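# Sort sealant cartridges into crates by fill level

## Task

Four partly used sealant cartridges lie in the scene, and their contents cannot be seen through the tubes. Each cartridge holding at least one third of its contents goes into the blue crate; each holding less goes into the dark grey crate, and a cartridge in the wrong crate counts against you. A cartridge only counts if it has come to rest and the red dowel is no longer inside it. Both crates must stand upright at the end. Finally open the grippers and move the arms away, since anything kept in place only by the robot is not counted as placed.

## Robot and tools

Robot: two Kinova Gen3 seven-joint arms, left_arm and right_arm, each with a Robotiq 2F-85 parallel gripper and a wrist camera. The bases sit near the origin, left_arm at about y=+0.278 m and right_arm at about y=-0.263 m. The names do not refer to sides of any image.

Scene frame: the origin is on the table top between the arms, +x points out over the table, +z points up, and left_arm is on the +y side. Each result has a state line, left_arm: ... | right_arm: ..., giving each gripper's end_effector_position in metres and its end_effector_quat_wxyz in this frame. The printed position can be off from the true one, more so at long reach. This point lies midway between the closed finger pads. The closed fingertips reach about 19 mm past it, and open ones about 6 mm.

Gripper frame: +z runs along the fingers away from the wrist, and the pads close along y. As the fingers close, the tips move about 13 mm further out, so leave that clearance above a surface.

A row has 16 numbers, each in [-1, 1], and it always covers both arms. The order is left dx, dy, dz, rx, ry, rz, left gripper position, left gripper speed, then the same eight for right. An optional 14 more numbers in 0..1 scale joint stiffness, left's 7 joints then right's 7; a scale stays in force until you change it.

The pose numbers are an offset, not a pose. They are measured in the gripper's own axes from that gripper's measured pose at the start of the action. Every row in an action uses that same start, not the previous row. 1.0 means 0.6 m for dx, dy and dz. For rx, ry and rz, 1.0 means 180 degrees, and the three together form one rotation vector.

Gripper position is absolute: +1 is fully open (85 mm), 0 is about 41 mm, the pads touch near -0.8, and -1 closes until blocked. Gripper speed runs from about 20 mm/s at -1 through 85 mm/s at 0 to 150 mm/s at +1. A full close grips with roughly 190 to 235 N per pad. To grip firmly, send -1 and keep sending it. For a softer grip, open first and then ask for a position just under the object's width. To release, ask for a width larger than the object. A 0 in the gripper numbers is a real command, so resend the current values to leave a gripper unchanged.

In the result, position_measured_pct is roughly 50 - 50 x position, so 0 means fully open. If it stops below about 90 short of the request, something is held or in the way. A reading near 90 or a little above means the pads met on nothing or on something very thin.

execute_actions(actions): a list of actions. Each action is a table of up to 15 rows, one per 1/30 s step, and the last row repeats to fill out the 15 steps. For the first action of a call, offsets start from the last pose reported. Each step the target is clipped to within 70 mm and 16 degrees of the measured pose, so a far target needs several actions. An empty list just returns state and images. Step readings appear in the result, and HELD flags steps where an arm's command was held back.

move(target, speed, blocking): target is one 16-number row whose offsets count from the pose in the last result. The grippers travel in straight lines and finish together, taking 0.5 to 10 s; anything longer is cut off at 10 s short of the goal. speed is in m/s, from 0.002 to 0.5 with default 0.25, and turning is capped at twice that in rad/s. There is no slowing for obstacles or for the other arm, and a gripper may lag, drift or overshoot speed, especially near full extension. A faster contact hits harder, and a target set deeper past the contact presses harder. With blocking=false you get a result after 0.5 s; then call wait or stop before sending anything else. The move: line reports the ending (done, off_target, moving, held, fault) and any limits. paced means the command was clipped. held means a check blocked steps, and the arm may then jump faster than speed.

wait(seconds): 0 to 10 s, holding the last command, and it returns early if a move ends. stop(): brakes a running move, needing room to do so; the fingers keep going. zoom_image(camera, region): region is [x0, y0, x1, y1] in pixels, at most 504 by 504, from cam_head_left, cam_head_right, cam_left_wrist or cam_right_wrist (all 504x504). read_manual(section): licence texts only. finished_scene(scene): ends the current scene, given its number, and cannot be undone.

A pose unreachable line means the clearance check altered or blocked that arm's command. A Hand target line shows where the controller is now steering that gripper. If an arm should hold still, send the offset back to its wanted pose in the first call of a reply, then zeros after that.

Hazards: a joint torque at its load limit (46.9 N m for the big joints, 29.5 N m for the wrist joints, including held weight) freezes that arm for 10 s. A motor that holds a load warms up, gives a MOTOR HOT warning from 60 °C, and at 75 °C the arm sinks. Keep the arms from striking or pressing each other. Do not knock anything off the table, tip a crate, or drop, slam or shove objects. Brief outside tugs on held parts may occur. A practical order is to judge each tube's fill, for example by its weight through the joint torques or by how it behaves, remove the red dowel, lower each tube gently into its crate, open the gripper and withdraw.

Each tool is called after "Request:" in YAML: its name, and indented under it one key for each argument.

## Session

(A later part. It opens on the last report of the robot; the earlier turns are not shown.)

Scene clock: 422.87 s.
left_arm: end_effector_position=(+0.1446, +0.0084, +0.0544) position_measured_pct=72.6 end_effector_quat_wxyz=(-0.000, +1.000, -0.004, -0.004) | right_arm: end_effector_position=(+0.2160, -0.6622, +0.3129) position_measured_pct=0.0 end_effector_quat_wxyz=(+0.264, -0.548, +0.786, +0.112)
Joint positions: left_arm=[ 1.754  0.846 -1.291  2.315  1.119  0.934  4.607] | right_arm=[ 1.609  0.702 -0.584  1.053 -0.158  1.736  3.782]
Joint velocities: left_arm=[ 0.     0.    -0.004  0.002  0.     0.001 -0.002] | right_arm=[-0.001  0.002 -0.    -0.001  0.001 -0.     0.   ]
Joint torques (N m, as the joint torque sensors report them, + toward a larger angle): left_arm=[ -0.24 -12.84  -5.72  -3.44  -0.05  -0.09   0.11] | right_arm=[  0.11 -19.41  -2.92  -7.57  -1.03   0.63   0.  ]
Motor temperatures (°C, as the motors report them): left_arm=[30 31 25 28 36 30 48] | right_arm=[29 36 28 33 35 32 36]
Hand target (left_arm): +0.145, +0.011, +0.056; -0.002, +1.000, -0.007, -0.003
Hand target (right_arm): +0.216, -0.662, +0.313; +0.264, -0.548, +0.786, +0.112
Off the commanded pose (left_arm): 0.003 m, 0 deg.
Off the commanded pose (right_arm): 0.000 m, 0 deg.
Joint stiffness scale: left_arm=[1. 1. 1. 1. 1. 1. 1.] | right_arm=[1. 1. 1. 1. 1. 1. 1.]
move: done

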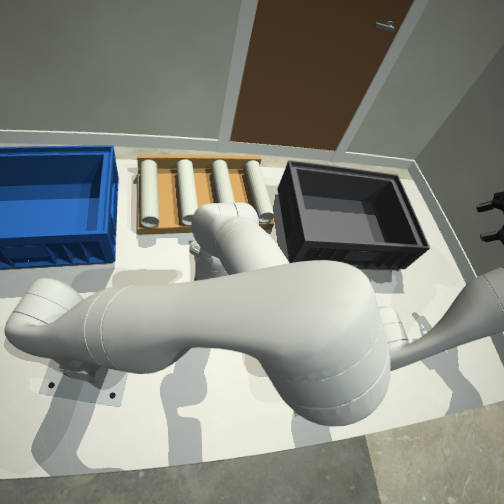

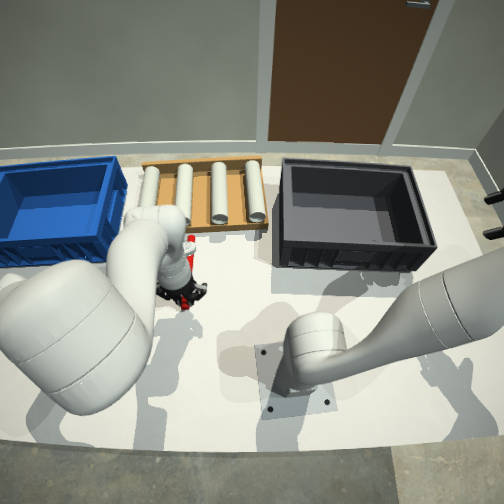

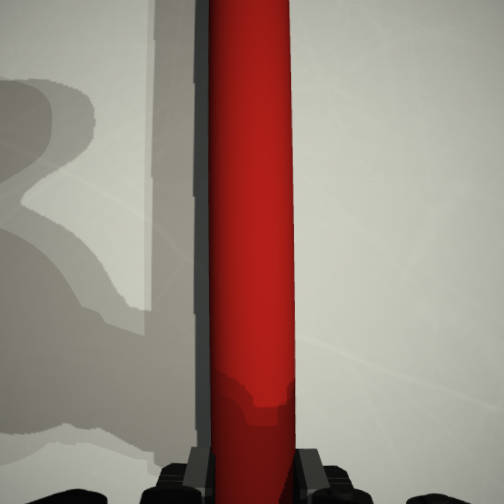

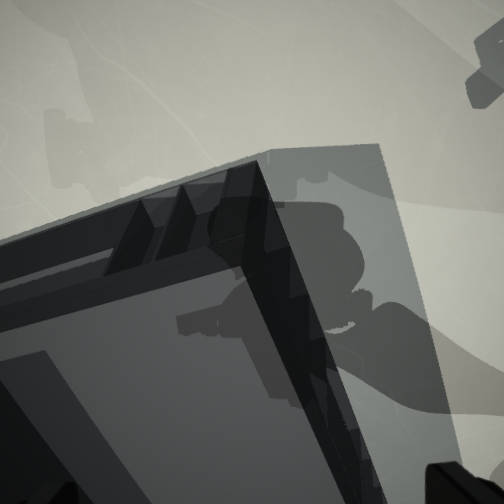

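Request:
move:
  target: [0.005, -0.206, -0.008, 0.11, 0, -0.019, -1, 0, 0, 0, 0, 0, 0, 0, 1, 0]
  speed: 0.15

Request:
zoom_image:
  camera: "cam_head_right"
  region: [90, 150, 230, 290]

Scene clock: 434.53 s.
left_arm: end_effector_position=(+0.1489, +0.1274, +0.0586) position_measured_pct=72.6 end_effector_quat_wxyz=(-0.167, +0.986, +0.020, -0.003) | right_arm: end_effector_position=(+0.2160, -0.6622, +0.3129) position_measured_pct=0.0 end_effector_quat_wxyz=(+0.264, -0.548, +0.786, +0.112)
Joint positions: left_arm=[ 1.726  0.937 -1.353  2.365  0.814  0.96   4.724] | right_arm=[ 1.609  0.702 -0.584  1.053 -0.158  1.736  3.782]
Joint velocities: left_arm=[-0.003  0.009  0.001  0.     0.     0.001  0.   ] | right_arm=[-0.    -0.001  0.    -0.001 -0.001  0.001  0.001]
Joint torques (N m, as the joint torque sensors report them, + toward a larger angle): left_arm=[ -0.13 -11.8   -5.53  -2.39  -0.98  -0.07  -0.03] | right_arm=[  0.27 -19.59  -2.88  -7.37  -0.96   1.1    0.18]
Motor temperatures (°C, as the motors report them): left_arm=[30 31 25 28 36 30 48] | right_arm=[29 36 28 33 35 32 36]
Hand target (left_arm): +0.149, +0.132, +0.059; -0.172, +0.985, +0.025, -0.003
Hand target (right_arm): +0.216, -0.662, +0.313; +0.264, -0.548, +0.786, +0.112
Off the commanded pose (left_arm): 0.005 m, 1 deg.
Off the commanded pose (right_arm): 0.000 m, 0 deg.
Joint stiffness scale: left_arm=[1. 1. 1. 1. 1. 1. 1.] | right_arm=[1. 1. 1. 1. 1. 1. 1.]
move: off_target (left_arm)

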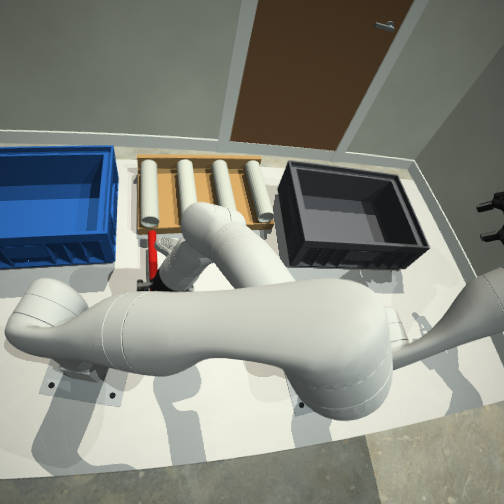

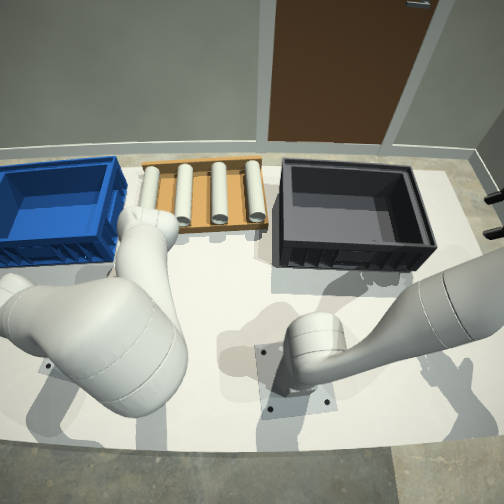

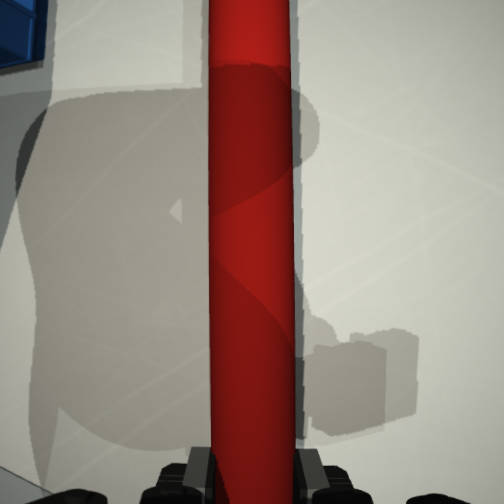

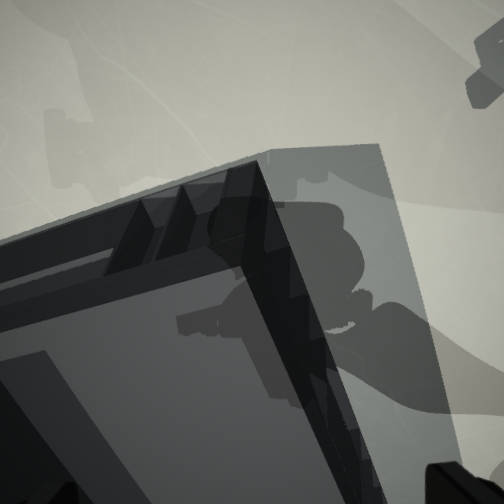

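Region (90, 150, 230, 290) of cam_head_right's 504x504 image, scaled by 3.600, with more detail than that image has.

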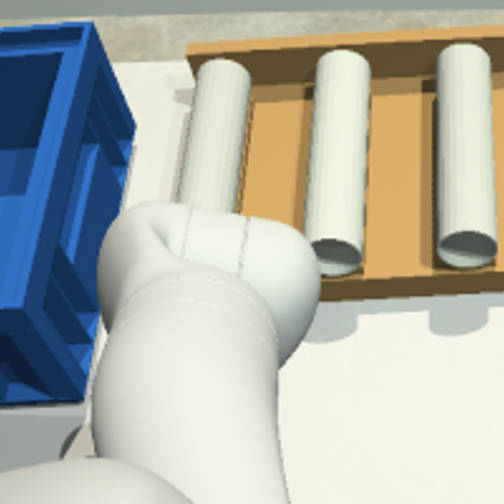

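Request:
zoom_image:
  camera: "cam_head_left"
  region: [100, 150, 240, 290]

Region (100, 150, 240, 290) of cam_head_left's 504x504 image, scaled by 3.600, with more detail than that image has.

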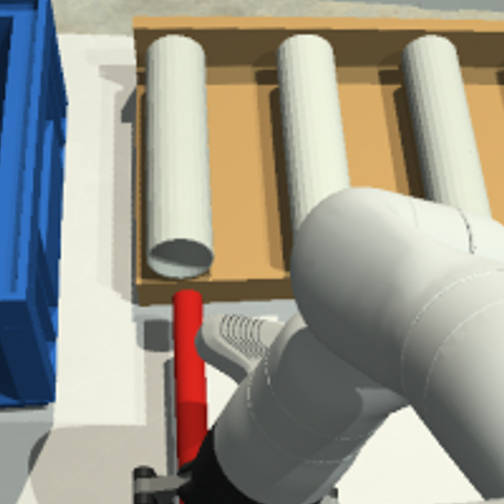

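Request:
move:
  target: [0.075, -0.008, 0.003, 0, 0, -0.003, -1, 0, 0, 0, 0, 0, 0, 0, 1, 0]
  speed: 0.04

Request:
zoom_image:
  camera: "cam_head_left"
  region: [100, 150, 240, 290]

Scene clock: 445.87 s.
left_arm: end_effector_position=(+0.1917, +0.1340, +0.0594) position_measured_pct=72.6 end_effector_quat_wxyz=(-0.165, +0.986, +0.029, -0.003) | right_arm: end_effector_position=(+0.2160, -0.6622, +0.3129) position_measured_pct=0.0 end_effector_quat_wxyz=(+0.264, -0.548, +0.786, +0.112)
Joint positions: left_arm=[ 1.576  0.951 -1.351  2.318  0.814  0.95   4.627] | right_arm=[ 1.609  0.702 -0.584  1.053 -0.158  1.736  3.782]
Joint velocities: left_arm=[-0.009  0.003 -0.002 -0.001 -0.     0.    -0.001] | right_arm=[ 0.     0.001  0.    -0.    -0.001 -0.001  0.   ]
Joint torques (N m, as the joint torque sensors report them, + toward a larger angle): left_arm=[ -0.29 -12.3   -5.93  -2.66  -0.81  -0.14   0.17] | right_arm=[  0.09 -19.59  -2.83  -7.89  -1.22   0.84   0.2 ]
Motor temperatures (°C, as the motors report them): left_arm=[30 31 25 28 36 30 48] | right_arm=[29 36 28 33 35 32 36]
Hand target (left_arm): +0.194, +0.134, +0.059; -0.167, +0.986, +0.025, -0.002
Hand target (right_arm): +0.216, -0.662, +0.313; +0.264, -0.548, +0.786, +0.112
Off the commanded pose (left_arm): 0.002 m, 1 deg.
Off the commanded pose (right_arm): 0.000 m, 0 deg.
Joint stiffness scale: left_arm=[1. 1. 1. 1. 1. 1. 1.] | right_arm=[1. 1. 1. 1. 1. 1. 1.]
move: done

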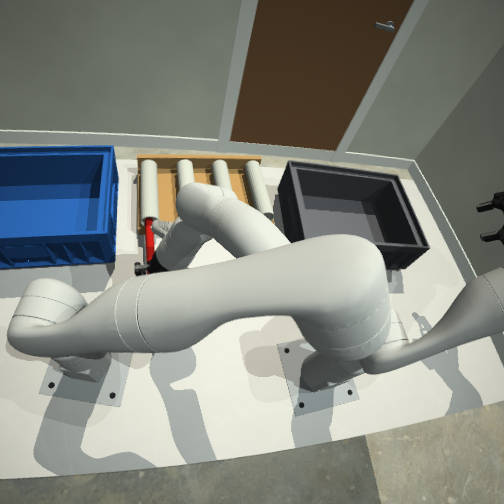

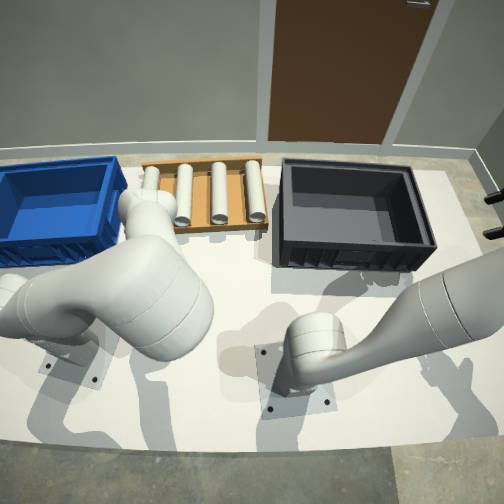

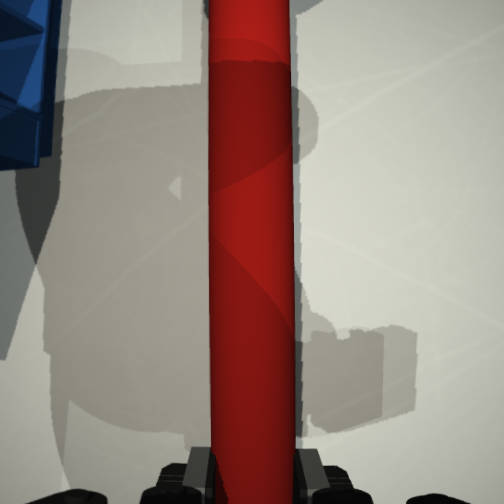

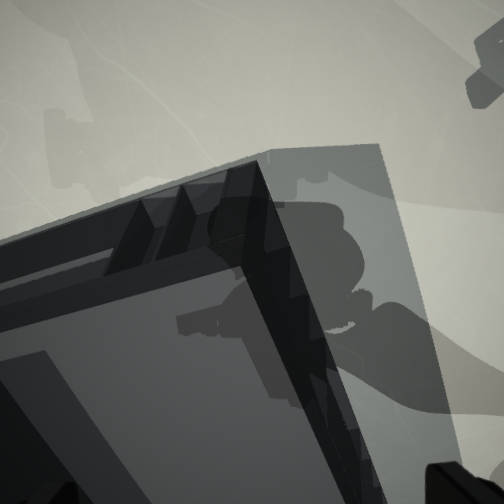

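Region (100, 150, 240, 290) of cam_head_left's 504x504 image, scaled by 3.600, with more detail than that image has.

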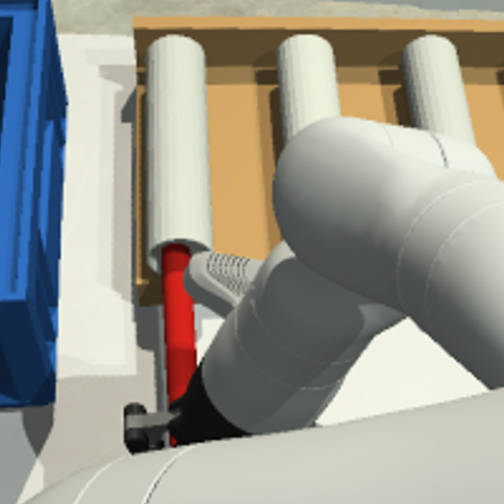

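Request:
move:
  target: [0.05, 0, 0.001, 0, 0, 0.0025, -1, 0, 0, 0, 0, 0, 0, 0, 1, 0]
  speed: 0.04

Scene clock: 450.60 s.
left_arm: end_effector_position=(+0.2210, +0.1352, +0.0598) position_measured_pct=72.6 end_effector_quat_wxyz=(-0.162, +0.986, +0.030, -0.003) | right_arm: end_effector_position=(+0.2160, -0.6622, +0.3129) position_measured_pct=0.0 end_effector_quat_wxyz=(+0.264, -0.548, +0.786, +0.112)
Joint positions: left_arm=[ 1.485  0.96  -1.341  2.272  0.814  0.95   4.578] | right_arm=[ 1.609  0.702 -0.584  1.053 -0.158  1.736  3.782]
Joint velocities: left_arm=[-0.009  0.003 -0.001 -0.001  0.    -0.001 -0.001] | right_arm=[ 0.    -0.001  0.    -0.     0.     0.    -0.   ]
Joint torques (N m, as the joint torque sensors report them, + toward a larger angle): left_arm=[ -0.19 -12.87  -6.3   -2.9   -0.87  -0.3    0.18] | right_arm=[  0.34 -19.52  -3.27  -7.77  -1.     0.81   0.28]
Motor temperatures (°C, as the motors report them): left_arm=[30 31 25 28 36 30 48] | right_arm=[29 36 28 33 35 32 36]
Hand target (left_arm): +0.222, +0.136, +0.059; -0.165, +0.986, +0.025, -0.004
Hand target (right_arm): +0.216, -0.662, +0.313; +0.264, -0.548, +0.786, +0.112
Off the commanded pose (left_arm): 0.001 m, 1 deg.
Off the commanded pose (right_arm): 0.000 m, 0 deg.
Joint stiffness scale: left_arm=[1. 1. 1. 1. 1. 1. 1.] | right_arm=[1. 1. 1. 1. 1. 1. 1.]
move: done

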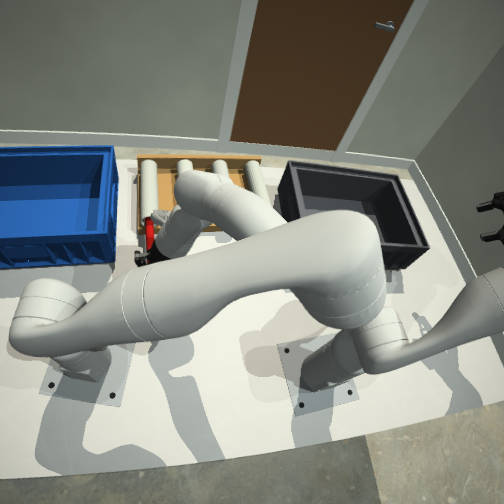

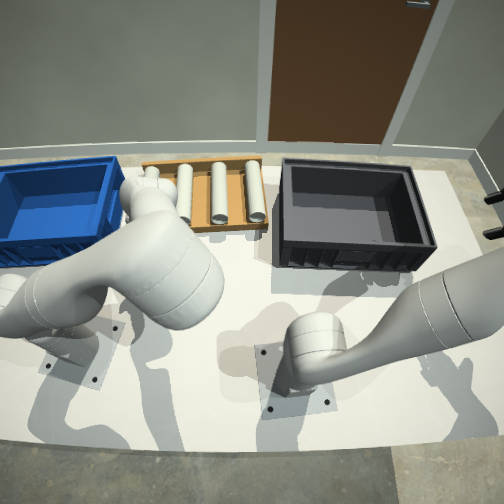

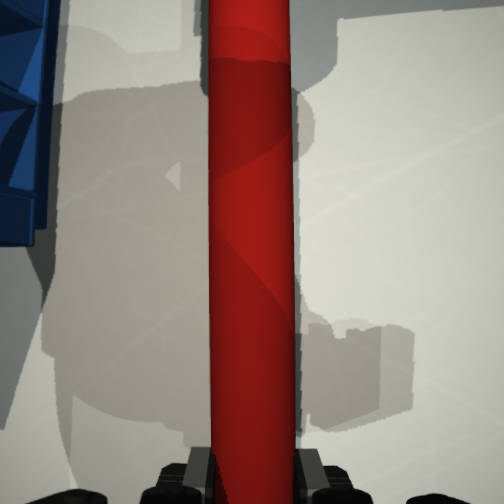

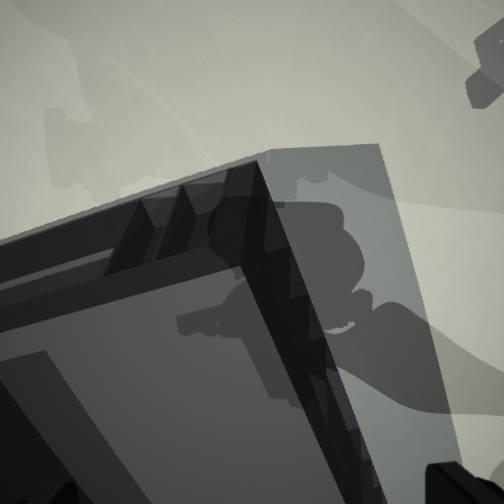

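Request:
move:
  target: [0.05, 0, 0.0015, 0.002, 0, 0.003, -1, 0, 0, 0, 0, 0, 0, 0, 1, 0]
  speed: 0.04

Scene clock: 455.80 s.
left_arm: end_effector_position=(+0.2521, +0.1358, +0.0597) position_measured_pct=72.6 end_effector_quat_wxyz=(-0.161, +0.986, +0.031, +0.001) | right_arm: end_effector_position=(+0.2160, -0.6622, +0.3129) position_measured_pct=0.0 end_effector_quat_wxyz=(+0.264, -0.548, +0.786, +0.112)
Joint positions: left_arm=[ 1.4    0.972 -1.327  2.216  0.813  0.951  4.546] | right_arm=[ 1.609  0.702 -0.584  1.053 -0.158  1.736  3.782]
Joint velocities: left_arm=[-0.009  0.     0.004 -0.001 -0.001  0.    -0.   ] | right_arm=[ 0.     0.     0.    -0.    -0.001  0.001  0.   ]
Joint torques (N m, as the joint torque sensors report them, + toward a larger angle): left_arm=[  0.06 -13.33  -6.43  -2.89  -0.89  -0.23   0.17] | right_arm=[ -0.28 -19.3   -2.73  -8.04  -1.13   0.78  -0.12]
Motor temperatures (°C, as the motors report them): left_arm=[30 31 25 28 36 30 48] | right_arm=[29 36 28 33 35 32 36]
Hand target (left_arm): +0.251, +0.137, +0.059; -0.165, +0.986, +0.026, -0.003
Hand target (right_arm): +0.216, -0.662, +0.313; +0.264, -0.548, +0.786, +0.112
Off the commanded pose (left_arm): 0.002 m, 1 deg.
Off the commanded pose (right_arm): 0.000 m, 0 deg.
Joint stiffness scale: left_arm=[1. 1. 1. 1. 1. 1. 1.] | right_arm=[1. 1. 1. 1. 1. 1. 1.]
move: done

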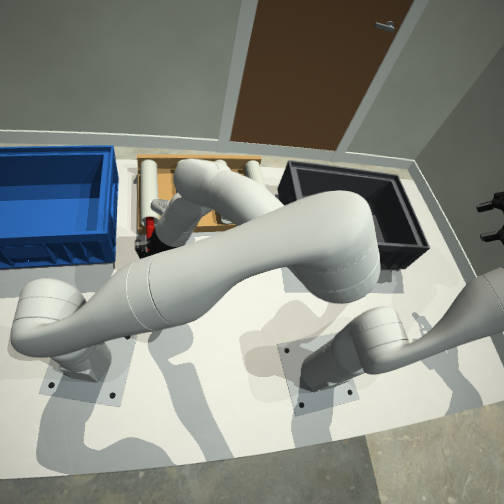

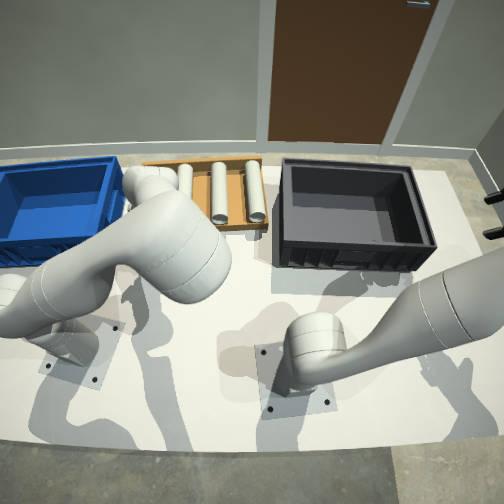

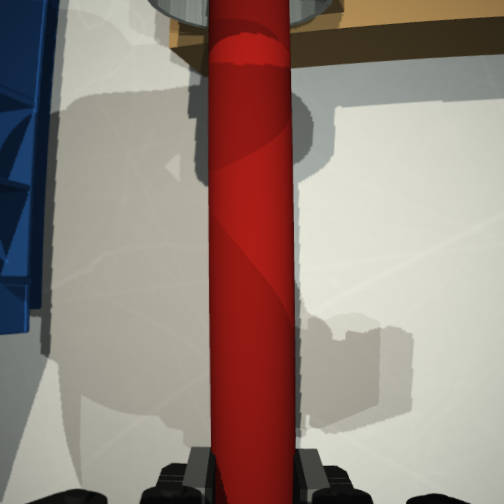

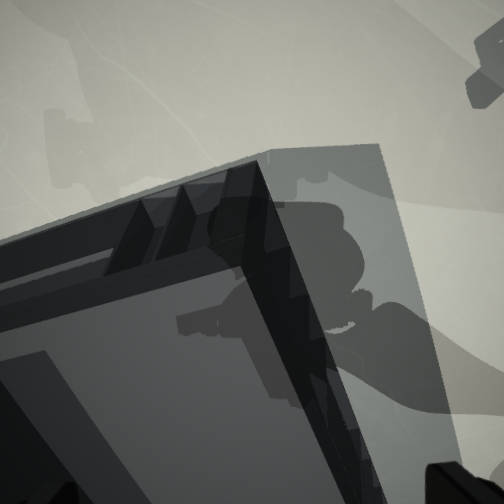

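Request:
move:
  target: [0.04, -0.003, 0.001, 0.0025, -0.002, 0.003, -1, 0, 0, 0, 0, 0, 0, 0, 1, 0]
  speed: 0.04

Scene clock: 459.67 s.
left_arm: end_effector_position=(+0.2773, +0.1376, +0.0608) position_measured_pct=72.6 end_effector_quat_wxyz=(-0.160, +0.986, +0.033, +0.002) | right_arm: end_effector_position=(+0.2160, -0.6622, +0.3129) position_measured_pct=0.0 end_effector_quat_wxyz=(+0.264, -0.548, +0.786, +0.112)
Joint positions: left_arm=[ 1.331  0.982 -1.317  2.165  0.808  0.96   4.525] | right_arm=[ 1.609  0.702 -0.584  1.053 -0.158  1.736  3.782]
Joint velocities: left_arm=[-0.008  0.001  0.    -0.002 -0.    -0.    -0.   ] | right_arm=[ 0.     0.001 -0.    -0.001 -0.001 -0.002 -0.   ]
Joint torques (N m, as the joint torque sensors report them, + toward a larger angle): left_arm=[  0.24 -14.03  -7.06  -3.    -0.87  -0.38   0.1 ] | right_arm=[  0.95 -19.11  -3.13  -7.34  -1.22   0.87   0.48]
Motor temperatures (°C, as the motors report them): left_arm=[30 31 25 28 36 30 48] | right_arm=[29 36 28 33 35 32 36]
Hand target (left_arm): +0.276, +0.139, +0.060; -0.165, +0.986, +0.027, -0.003
Hand target (right_arm): +0.216, -0.662, +0.313; +0.264, -0.548, +0.786, +0.112
Off the commanded pose (left_arm): 0.002 m, 1 deg.
Off the commanded pose (right_arm): 0.000 m, 0 deg.
Joint stiffness scale: left_arm=[1. 1. 1. 1. 1. 1. 1.] | right_arm=[1. 1. 1. 1. 1. 1. 1.]
move: done

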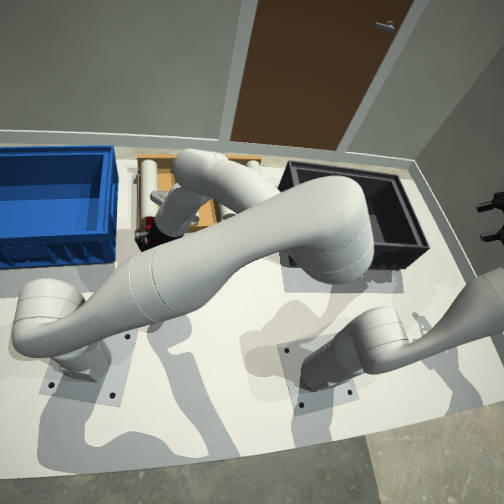

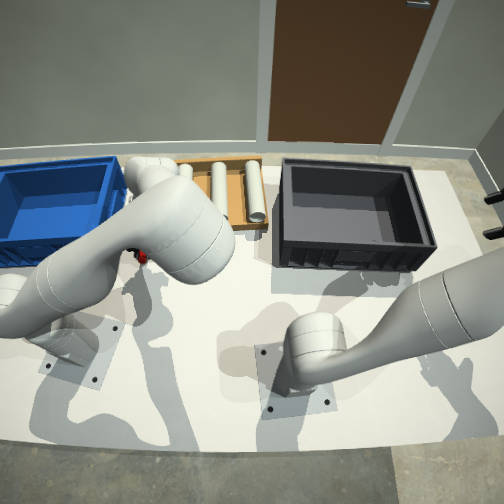

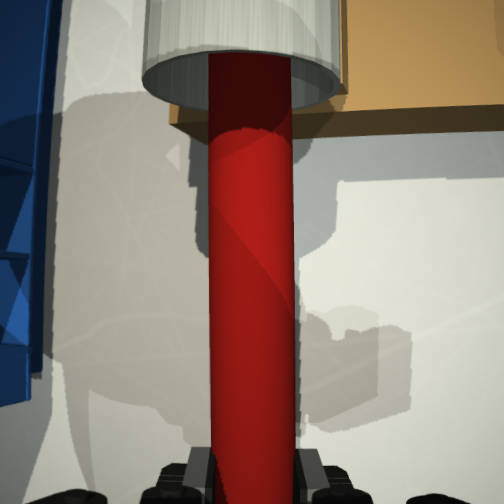

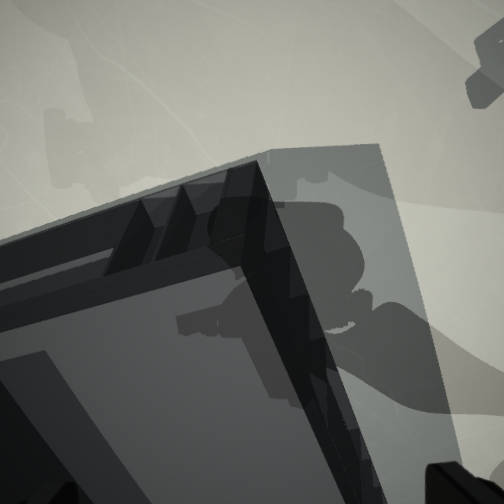

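Request:
move:
  target: [0.035, -0.004, 0.002, 0.003, -0.003, 0.004, -1, 0, 0, 0, 0, 0, 0, 0, 1, 0]
  speed: 0.03

Scene clock: 465.83 s.
left_arm: end_effector_position=(+0.2994, +0.1402, +0.0616) position_measured_pct=72.6 end_effector_quat_wxyz=(-0.161, +0.986, +0.034, +0.001) | right_arm: end_effector_position=(+0.2160, -0.6622, +0.3129) position_measured_pct=0.0 end_effector_quat_wxyz=(+0.264, -0.548, +0.786, +0.112)
Joint positions: left_arm=[ 1.27   0.993 -1.308  2.116  0.802  0.974  4.507] | right_arm=[ 1.609  0.702 -0.584  1.053 -0.158  1.736  3.782]
Joint velocities: left_arm=[-0.009  0.002  0.002 -0.002 -0.     0.002 -0.001] | right_arm=[ 0.     0.     0.    -0.    -0.001 -0.001 -0.001]
Joint torques (N m, as the joint torque sensors report them, + toward a larger angle): left_arm=[ -0.16 -14.42  -7.23  -2.61  -0.94  -0.43   0.22] | right_arm=[  0.39 -18.89  -3.32  -7.3   -1.35   0.91  -0.1 ]
Motor temperatures (°C, as the motors report them): left_arm=[30 31 25 28 36 30 48] | right_arm=[29 36 28 33 35 32 36]
Hand target (left_arm): +0.298, +0.142, +0.061; -0.165, +0.986, +0.028, -0.004
Hand target (right_arm): +0.216, -0.662, +0.313; +0.264, -0.548, +0.786, +0.112
Off the commanded pose (left_arm): 0.002 m, 1 deg.
Off the commanded pose (right_arm): 0.000 m, 0 deg.
Joint stiffness scale: left_arm=[1. 1. 1. 1. 1. 1. 1.] | right_arm=[1. 1. 1. 1. 1. 1. 1.]
move: done

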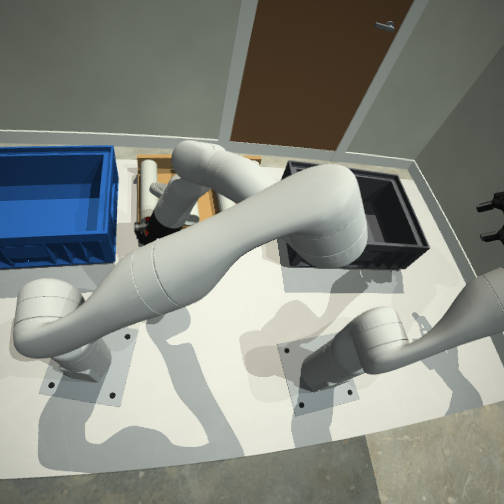

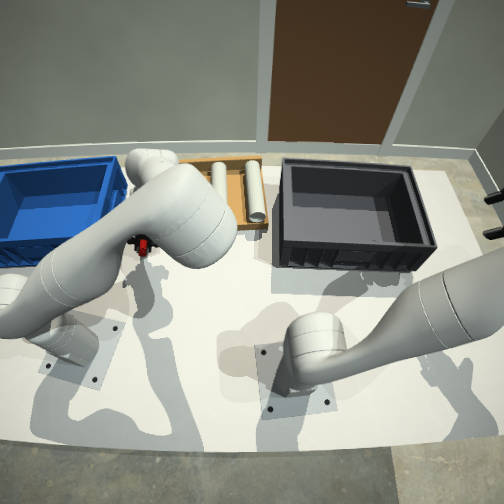

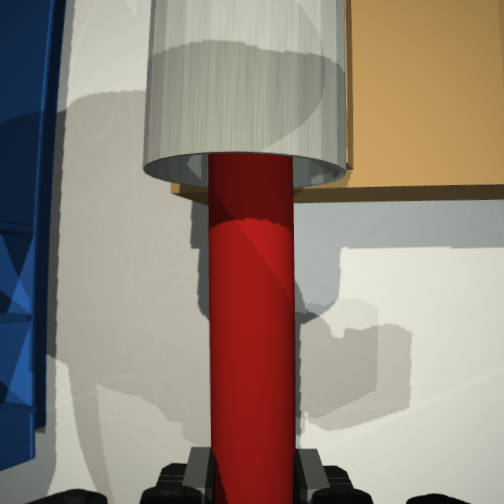

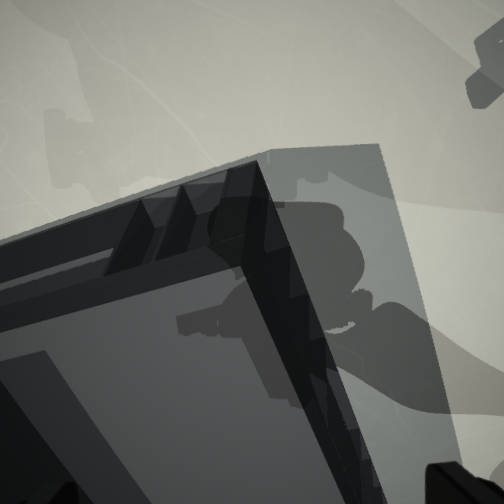

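Request:
move:
  target: [0.03, -0.002, 0.004, 0.003, -0.003, 0.004, -1, 0, 0, 0, 0, 0, 0, 0, 1, 0]
  speed: 0.03

Scene clock: 471.50 s.
left_arm: end_effector_position=(+0.3186, +0.1418, +0.0609) position_measured_pct=72.6 end_effector_quat_wxyz=(-0.161, +0.986, +0.034, +0.000) | right_arm: end_effector_position=(+0.2160, -0.6622, +0.3129) position_measured_pct=0.0 end_effector_quat_wxyz=(+0.264, -0.548, +0.786, +0.112)
Joint positions: left_arm=[ 1.218  1.005 -1.297  2.071  0.799  0.986  4.496] | right_arm=[ 1.609  0.702 -0.584  1.053 -0.158  1.736  3.782]
Joint velocities: left_arm=[-0.008  0.002 -0.002 -0.002 -0.     0.002 -0.002] | right_arm=[ 0.001 -0.001  0.    -0.     0.001 -0.002 -0.001]
Joint torques (N m, as the joint torque sensors report them, + toward a larger angle): left_arm=[ -0.22 -14.27  -7.72  -3.22  -1.01  -0.32   0.12] | right_arm=[  0.28 -19.24  -2.95  -8.07  -1.45   0.99   0.56]
Motor temperatures (°C, as the motors report them): left_arm=[30 31 25 28 36 30 48] | right_arm=[29 36 28 33 35 32 36]
Hand target (left_arm): +0.317, +0.143, +0.060; -0.165, +0.986, +0.028, -0.005
Hand target (right_arm): +0.216, -0.662, +0.313; +0.264, -0.548, +0.786, +0.112
Off the commanded pose (left_arm): 0.002 m, 1 deg.
Off the commanded pose (right_arm): 0.000 m, 0 deg.
Joint stiffness scale: left_arm=[1. 1. 1. 1. 1. 1. 1.] | right_arm=[1. 1. 1. 1. 1. 1. 1.]
move: done

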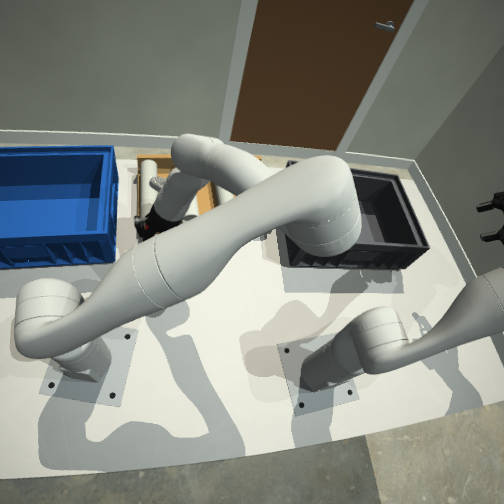

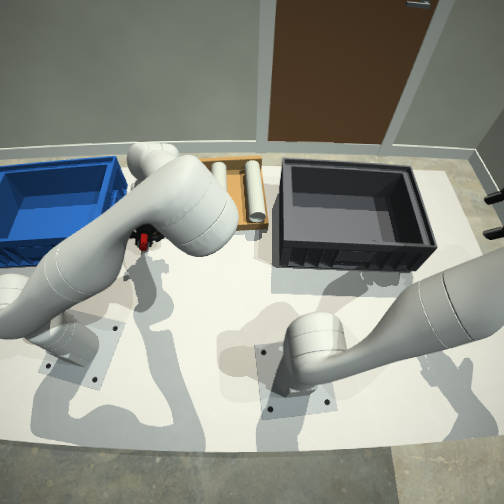

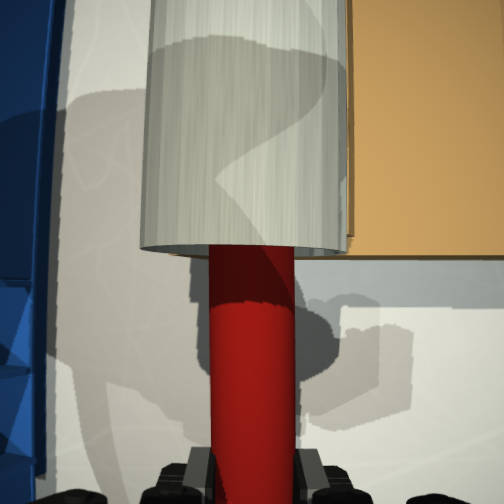

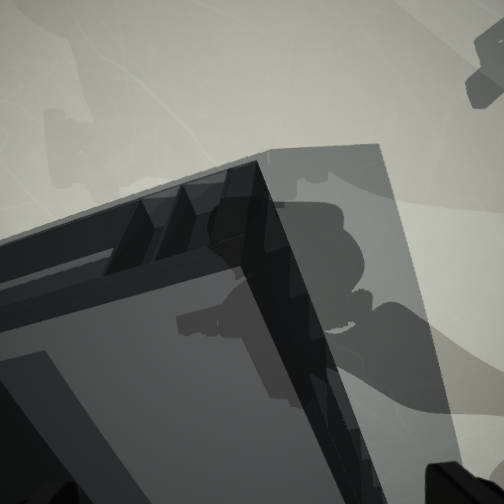

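Depth ≈0.145. Continue in small steps.

Request:
move:
  target: [0.025, -0.002, 0.002, 0.003, -0.003, 0.004, -1, 0, 0, 0, 0, 0, 0, 0, 1, 0]
  speed: 0.025

Scene clock: 477.03 s.
left_arm: end_effector_position=(+0.3308, +0.1426, +0.0606) position_measured_pct=72.6 end_effector_quat_wxyz=(-0.162, +0.986, +0.034, -0.006) | right_arm: end_effector_position=(+0.2160, -0.6622, +0.3129) position_measured_pct=0.0 end_effector_quat_wxyz=(+0.264, -0.548, +0.786, +0.112)
Joint positions: left_arm=[ 1.179  1.017 -1.289  2.032  0.794  1.008  4.49 ] | right_arm=[ 1.609  0.702 -0.584  1.053 -0.158  1.736  3.782]
Joint velocities: left_arm=[-0.009  0.011 -0.    -0.004  0.     0.011 -0.009] | right_arm=[-0.    -0.    -0.    -0.002  0.    -0.002  0.   ]
Joint torques (N m, as the joint torque sensors report them, + toward a larger angle): left_arm=[ -1.32 -15.04  -9.03  -5.14  -0.69  -1.82   0.27] | right_arm=[  0.3  -19.23  -2.86  -8.2   -1.22   0.77  -0.14]
Motor temperatures (°C, as the motors report them): left_arm=[30 31 25 28 36 30 48] | right_arm=[29 36 28 33 35 32 36]
Hand target (left_arm): +0.334, +0.144, +0.060; -0.166, +0.986, +0.029, -0.005
Hand target (right_arm): +0.216, -0.662, +0.313; +0.264, -0.548, +0.786, +0.112
Off the commanded pose (left_arm): 0.003 m, 1 deg.
Off the commanded pose (right_arm): 0.000 m, 0 deg.
Joint stiffness scale: left_arm=[1. 1. 1. 1. 1. 1. 1.] | right_arm=[1. 1. 1. 1. 1. 1. 1.]
move: done

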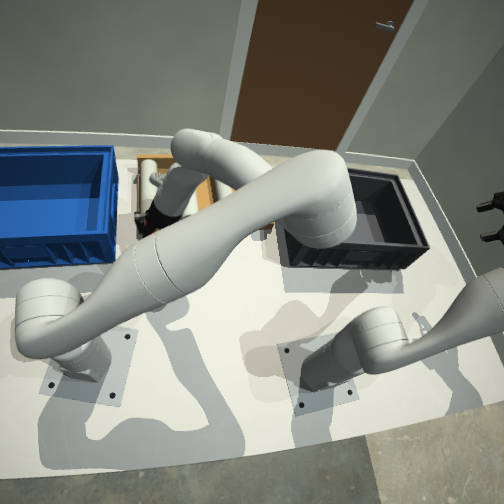

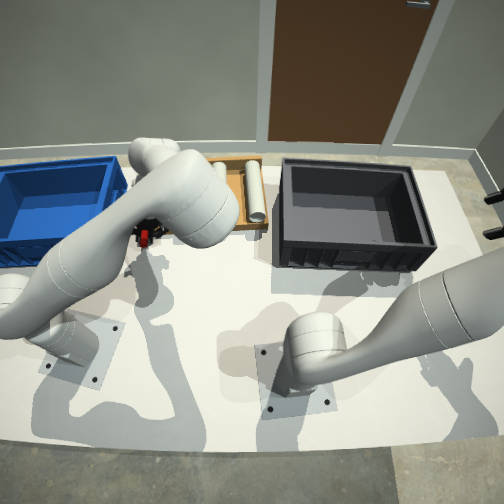

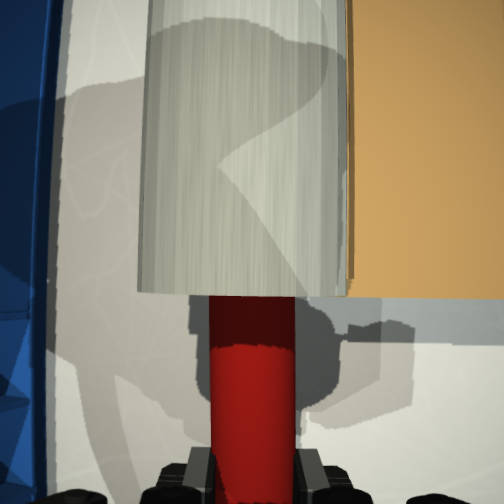

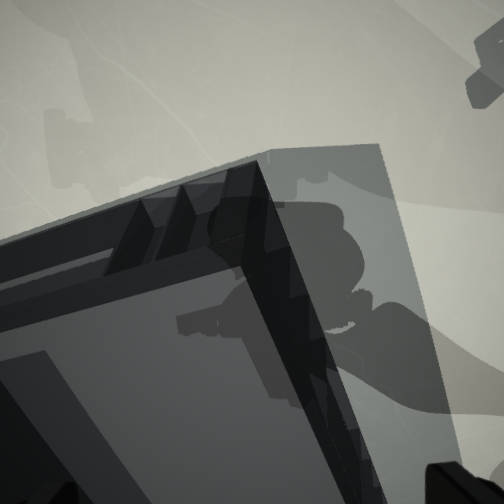

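Request:
move:
  target: [-0.29, 0, 0, 0, 0, 0, -1, 0, 0, 0, 0, 0, 0, 0, 1, 0]
  speed: 0.12

Request:
zoom_image:
  camera: "cam_head_left"
  region: [100, 140, 300, 290]

Scene clock: 518.43 s.
left_arm: end_effector_position=(+0.1581, +0.1323, +0.0601) position_measured_pct=72.6 end_effector_quat_wxyz=(-0.165, +0.986, +0.029, -0.007) | right_arm: end_effector_position=(+0.2160, -0.6622, +0.3129) position_measured_pct=0.0 end_effector_quat_wxyz=(+0.264, -0.548, +0.786, +0.112)
Joint positions: left_arm=[ 1.681  0.935 -1.359  2.363  0.811  0.959  4.696] | right_arm=[ 1.609  0.702 -0.584  1.053 -0.158  1.736  3.782]
Joint velocities: left_arm=[ 0.009 -0.003 -0.     0.     0.    -0.001  0.002] | right_arm=[ 0.    -0.     0.    -0.001  0.    -0.001  0.002]
Joint torques (N m, as the joint torque sensors report them, + toward a larger angle): left_arm=[  0.21 -11.83  -5.51  -2.5   -1.01  -0.07   0.29] | right_arm=[  0.11 -19.39  -3.5   -7.36  -1.12   0.79   0.33]
Motor temperatures (°C, as the motors report them): left_arm=[30 31 25 28 36 30 48] | right_arm=[29 37 28 33 35 32 36]
Hand target (left_arm): +0.157, +0.131, +0.060; -0.162, +0.986, +0.034, -0.006
Hand target (right_arm): +0.216, -0.662, +0.313; +0.264, -0.548, +0.786, +0.112
Off the commanded pose (left_arm): 0.002 m, 1 deg.
Off the commanded pose (right_arm): 0.000 m, 0 deg.
Joint stiffness scale: left_arm=[1. 1. 1. 1. 1. 1. 1.] | right_arm=[1. 1. 1. 1. 1. 1. 1.]
move: done

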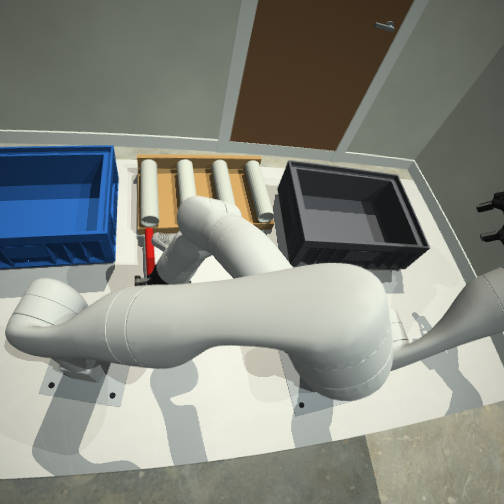

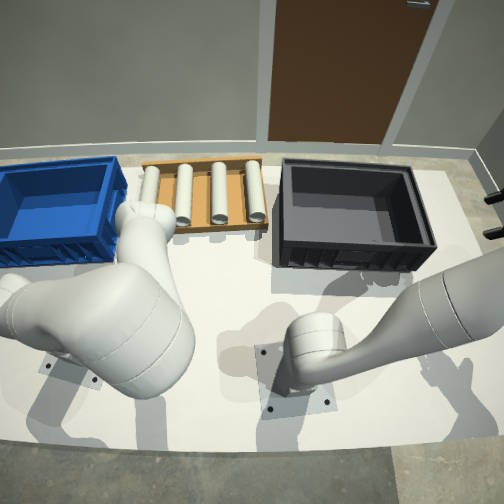

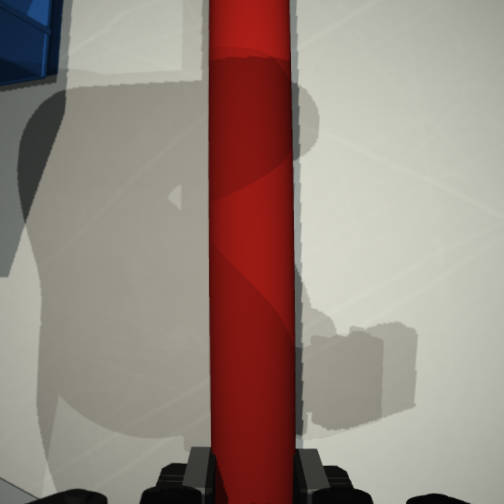

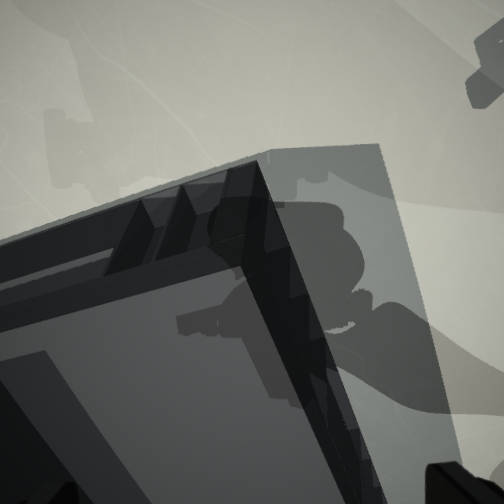

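Region (100, 140, 300, 290) of cam_head_left's 504x504 image, scaled by 2.520, with more detail than that image has; it fills the top 378 rows of this view, and the rest is white.

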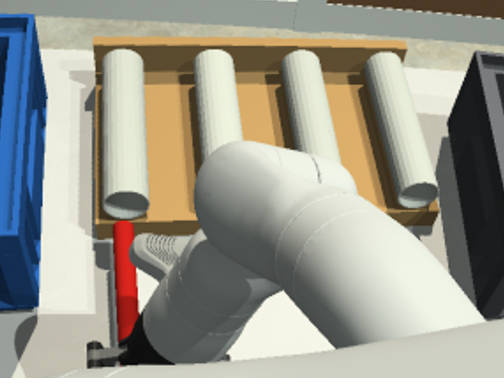

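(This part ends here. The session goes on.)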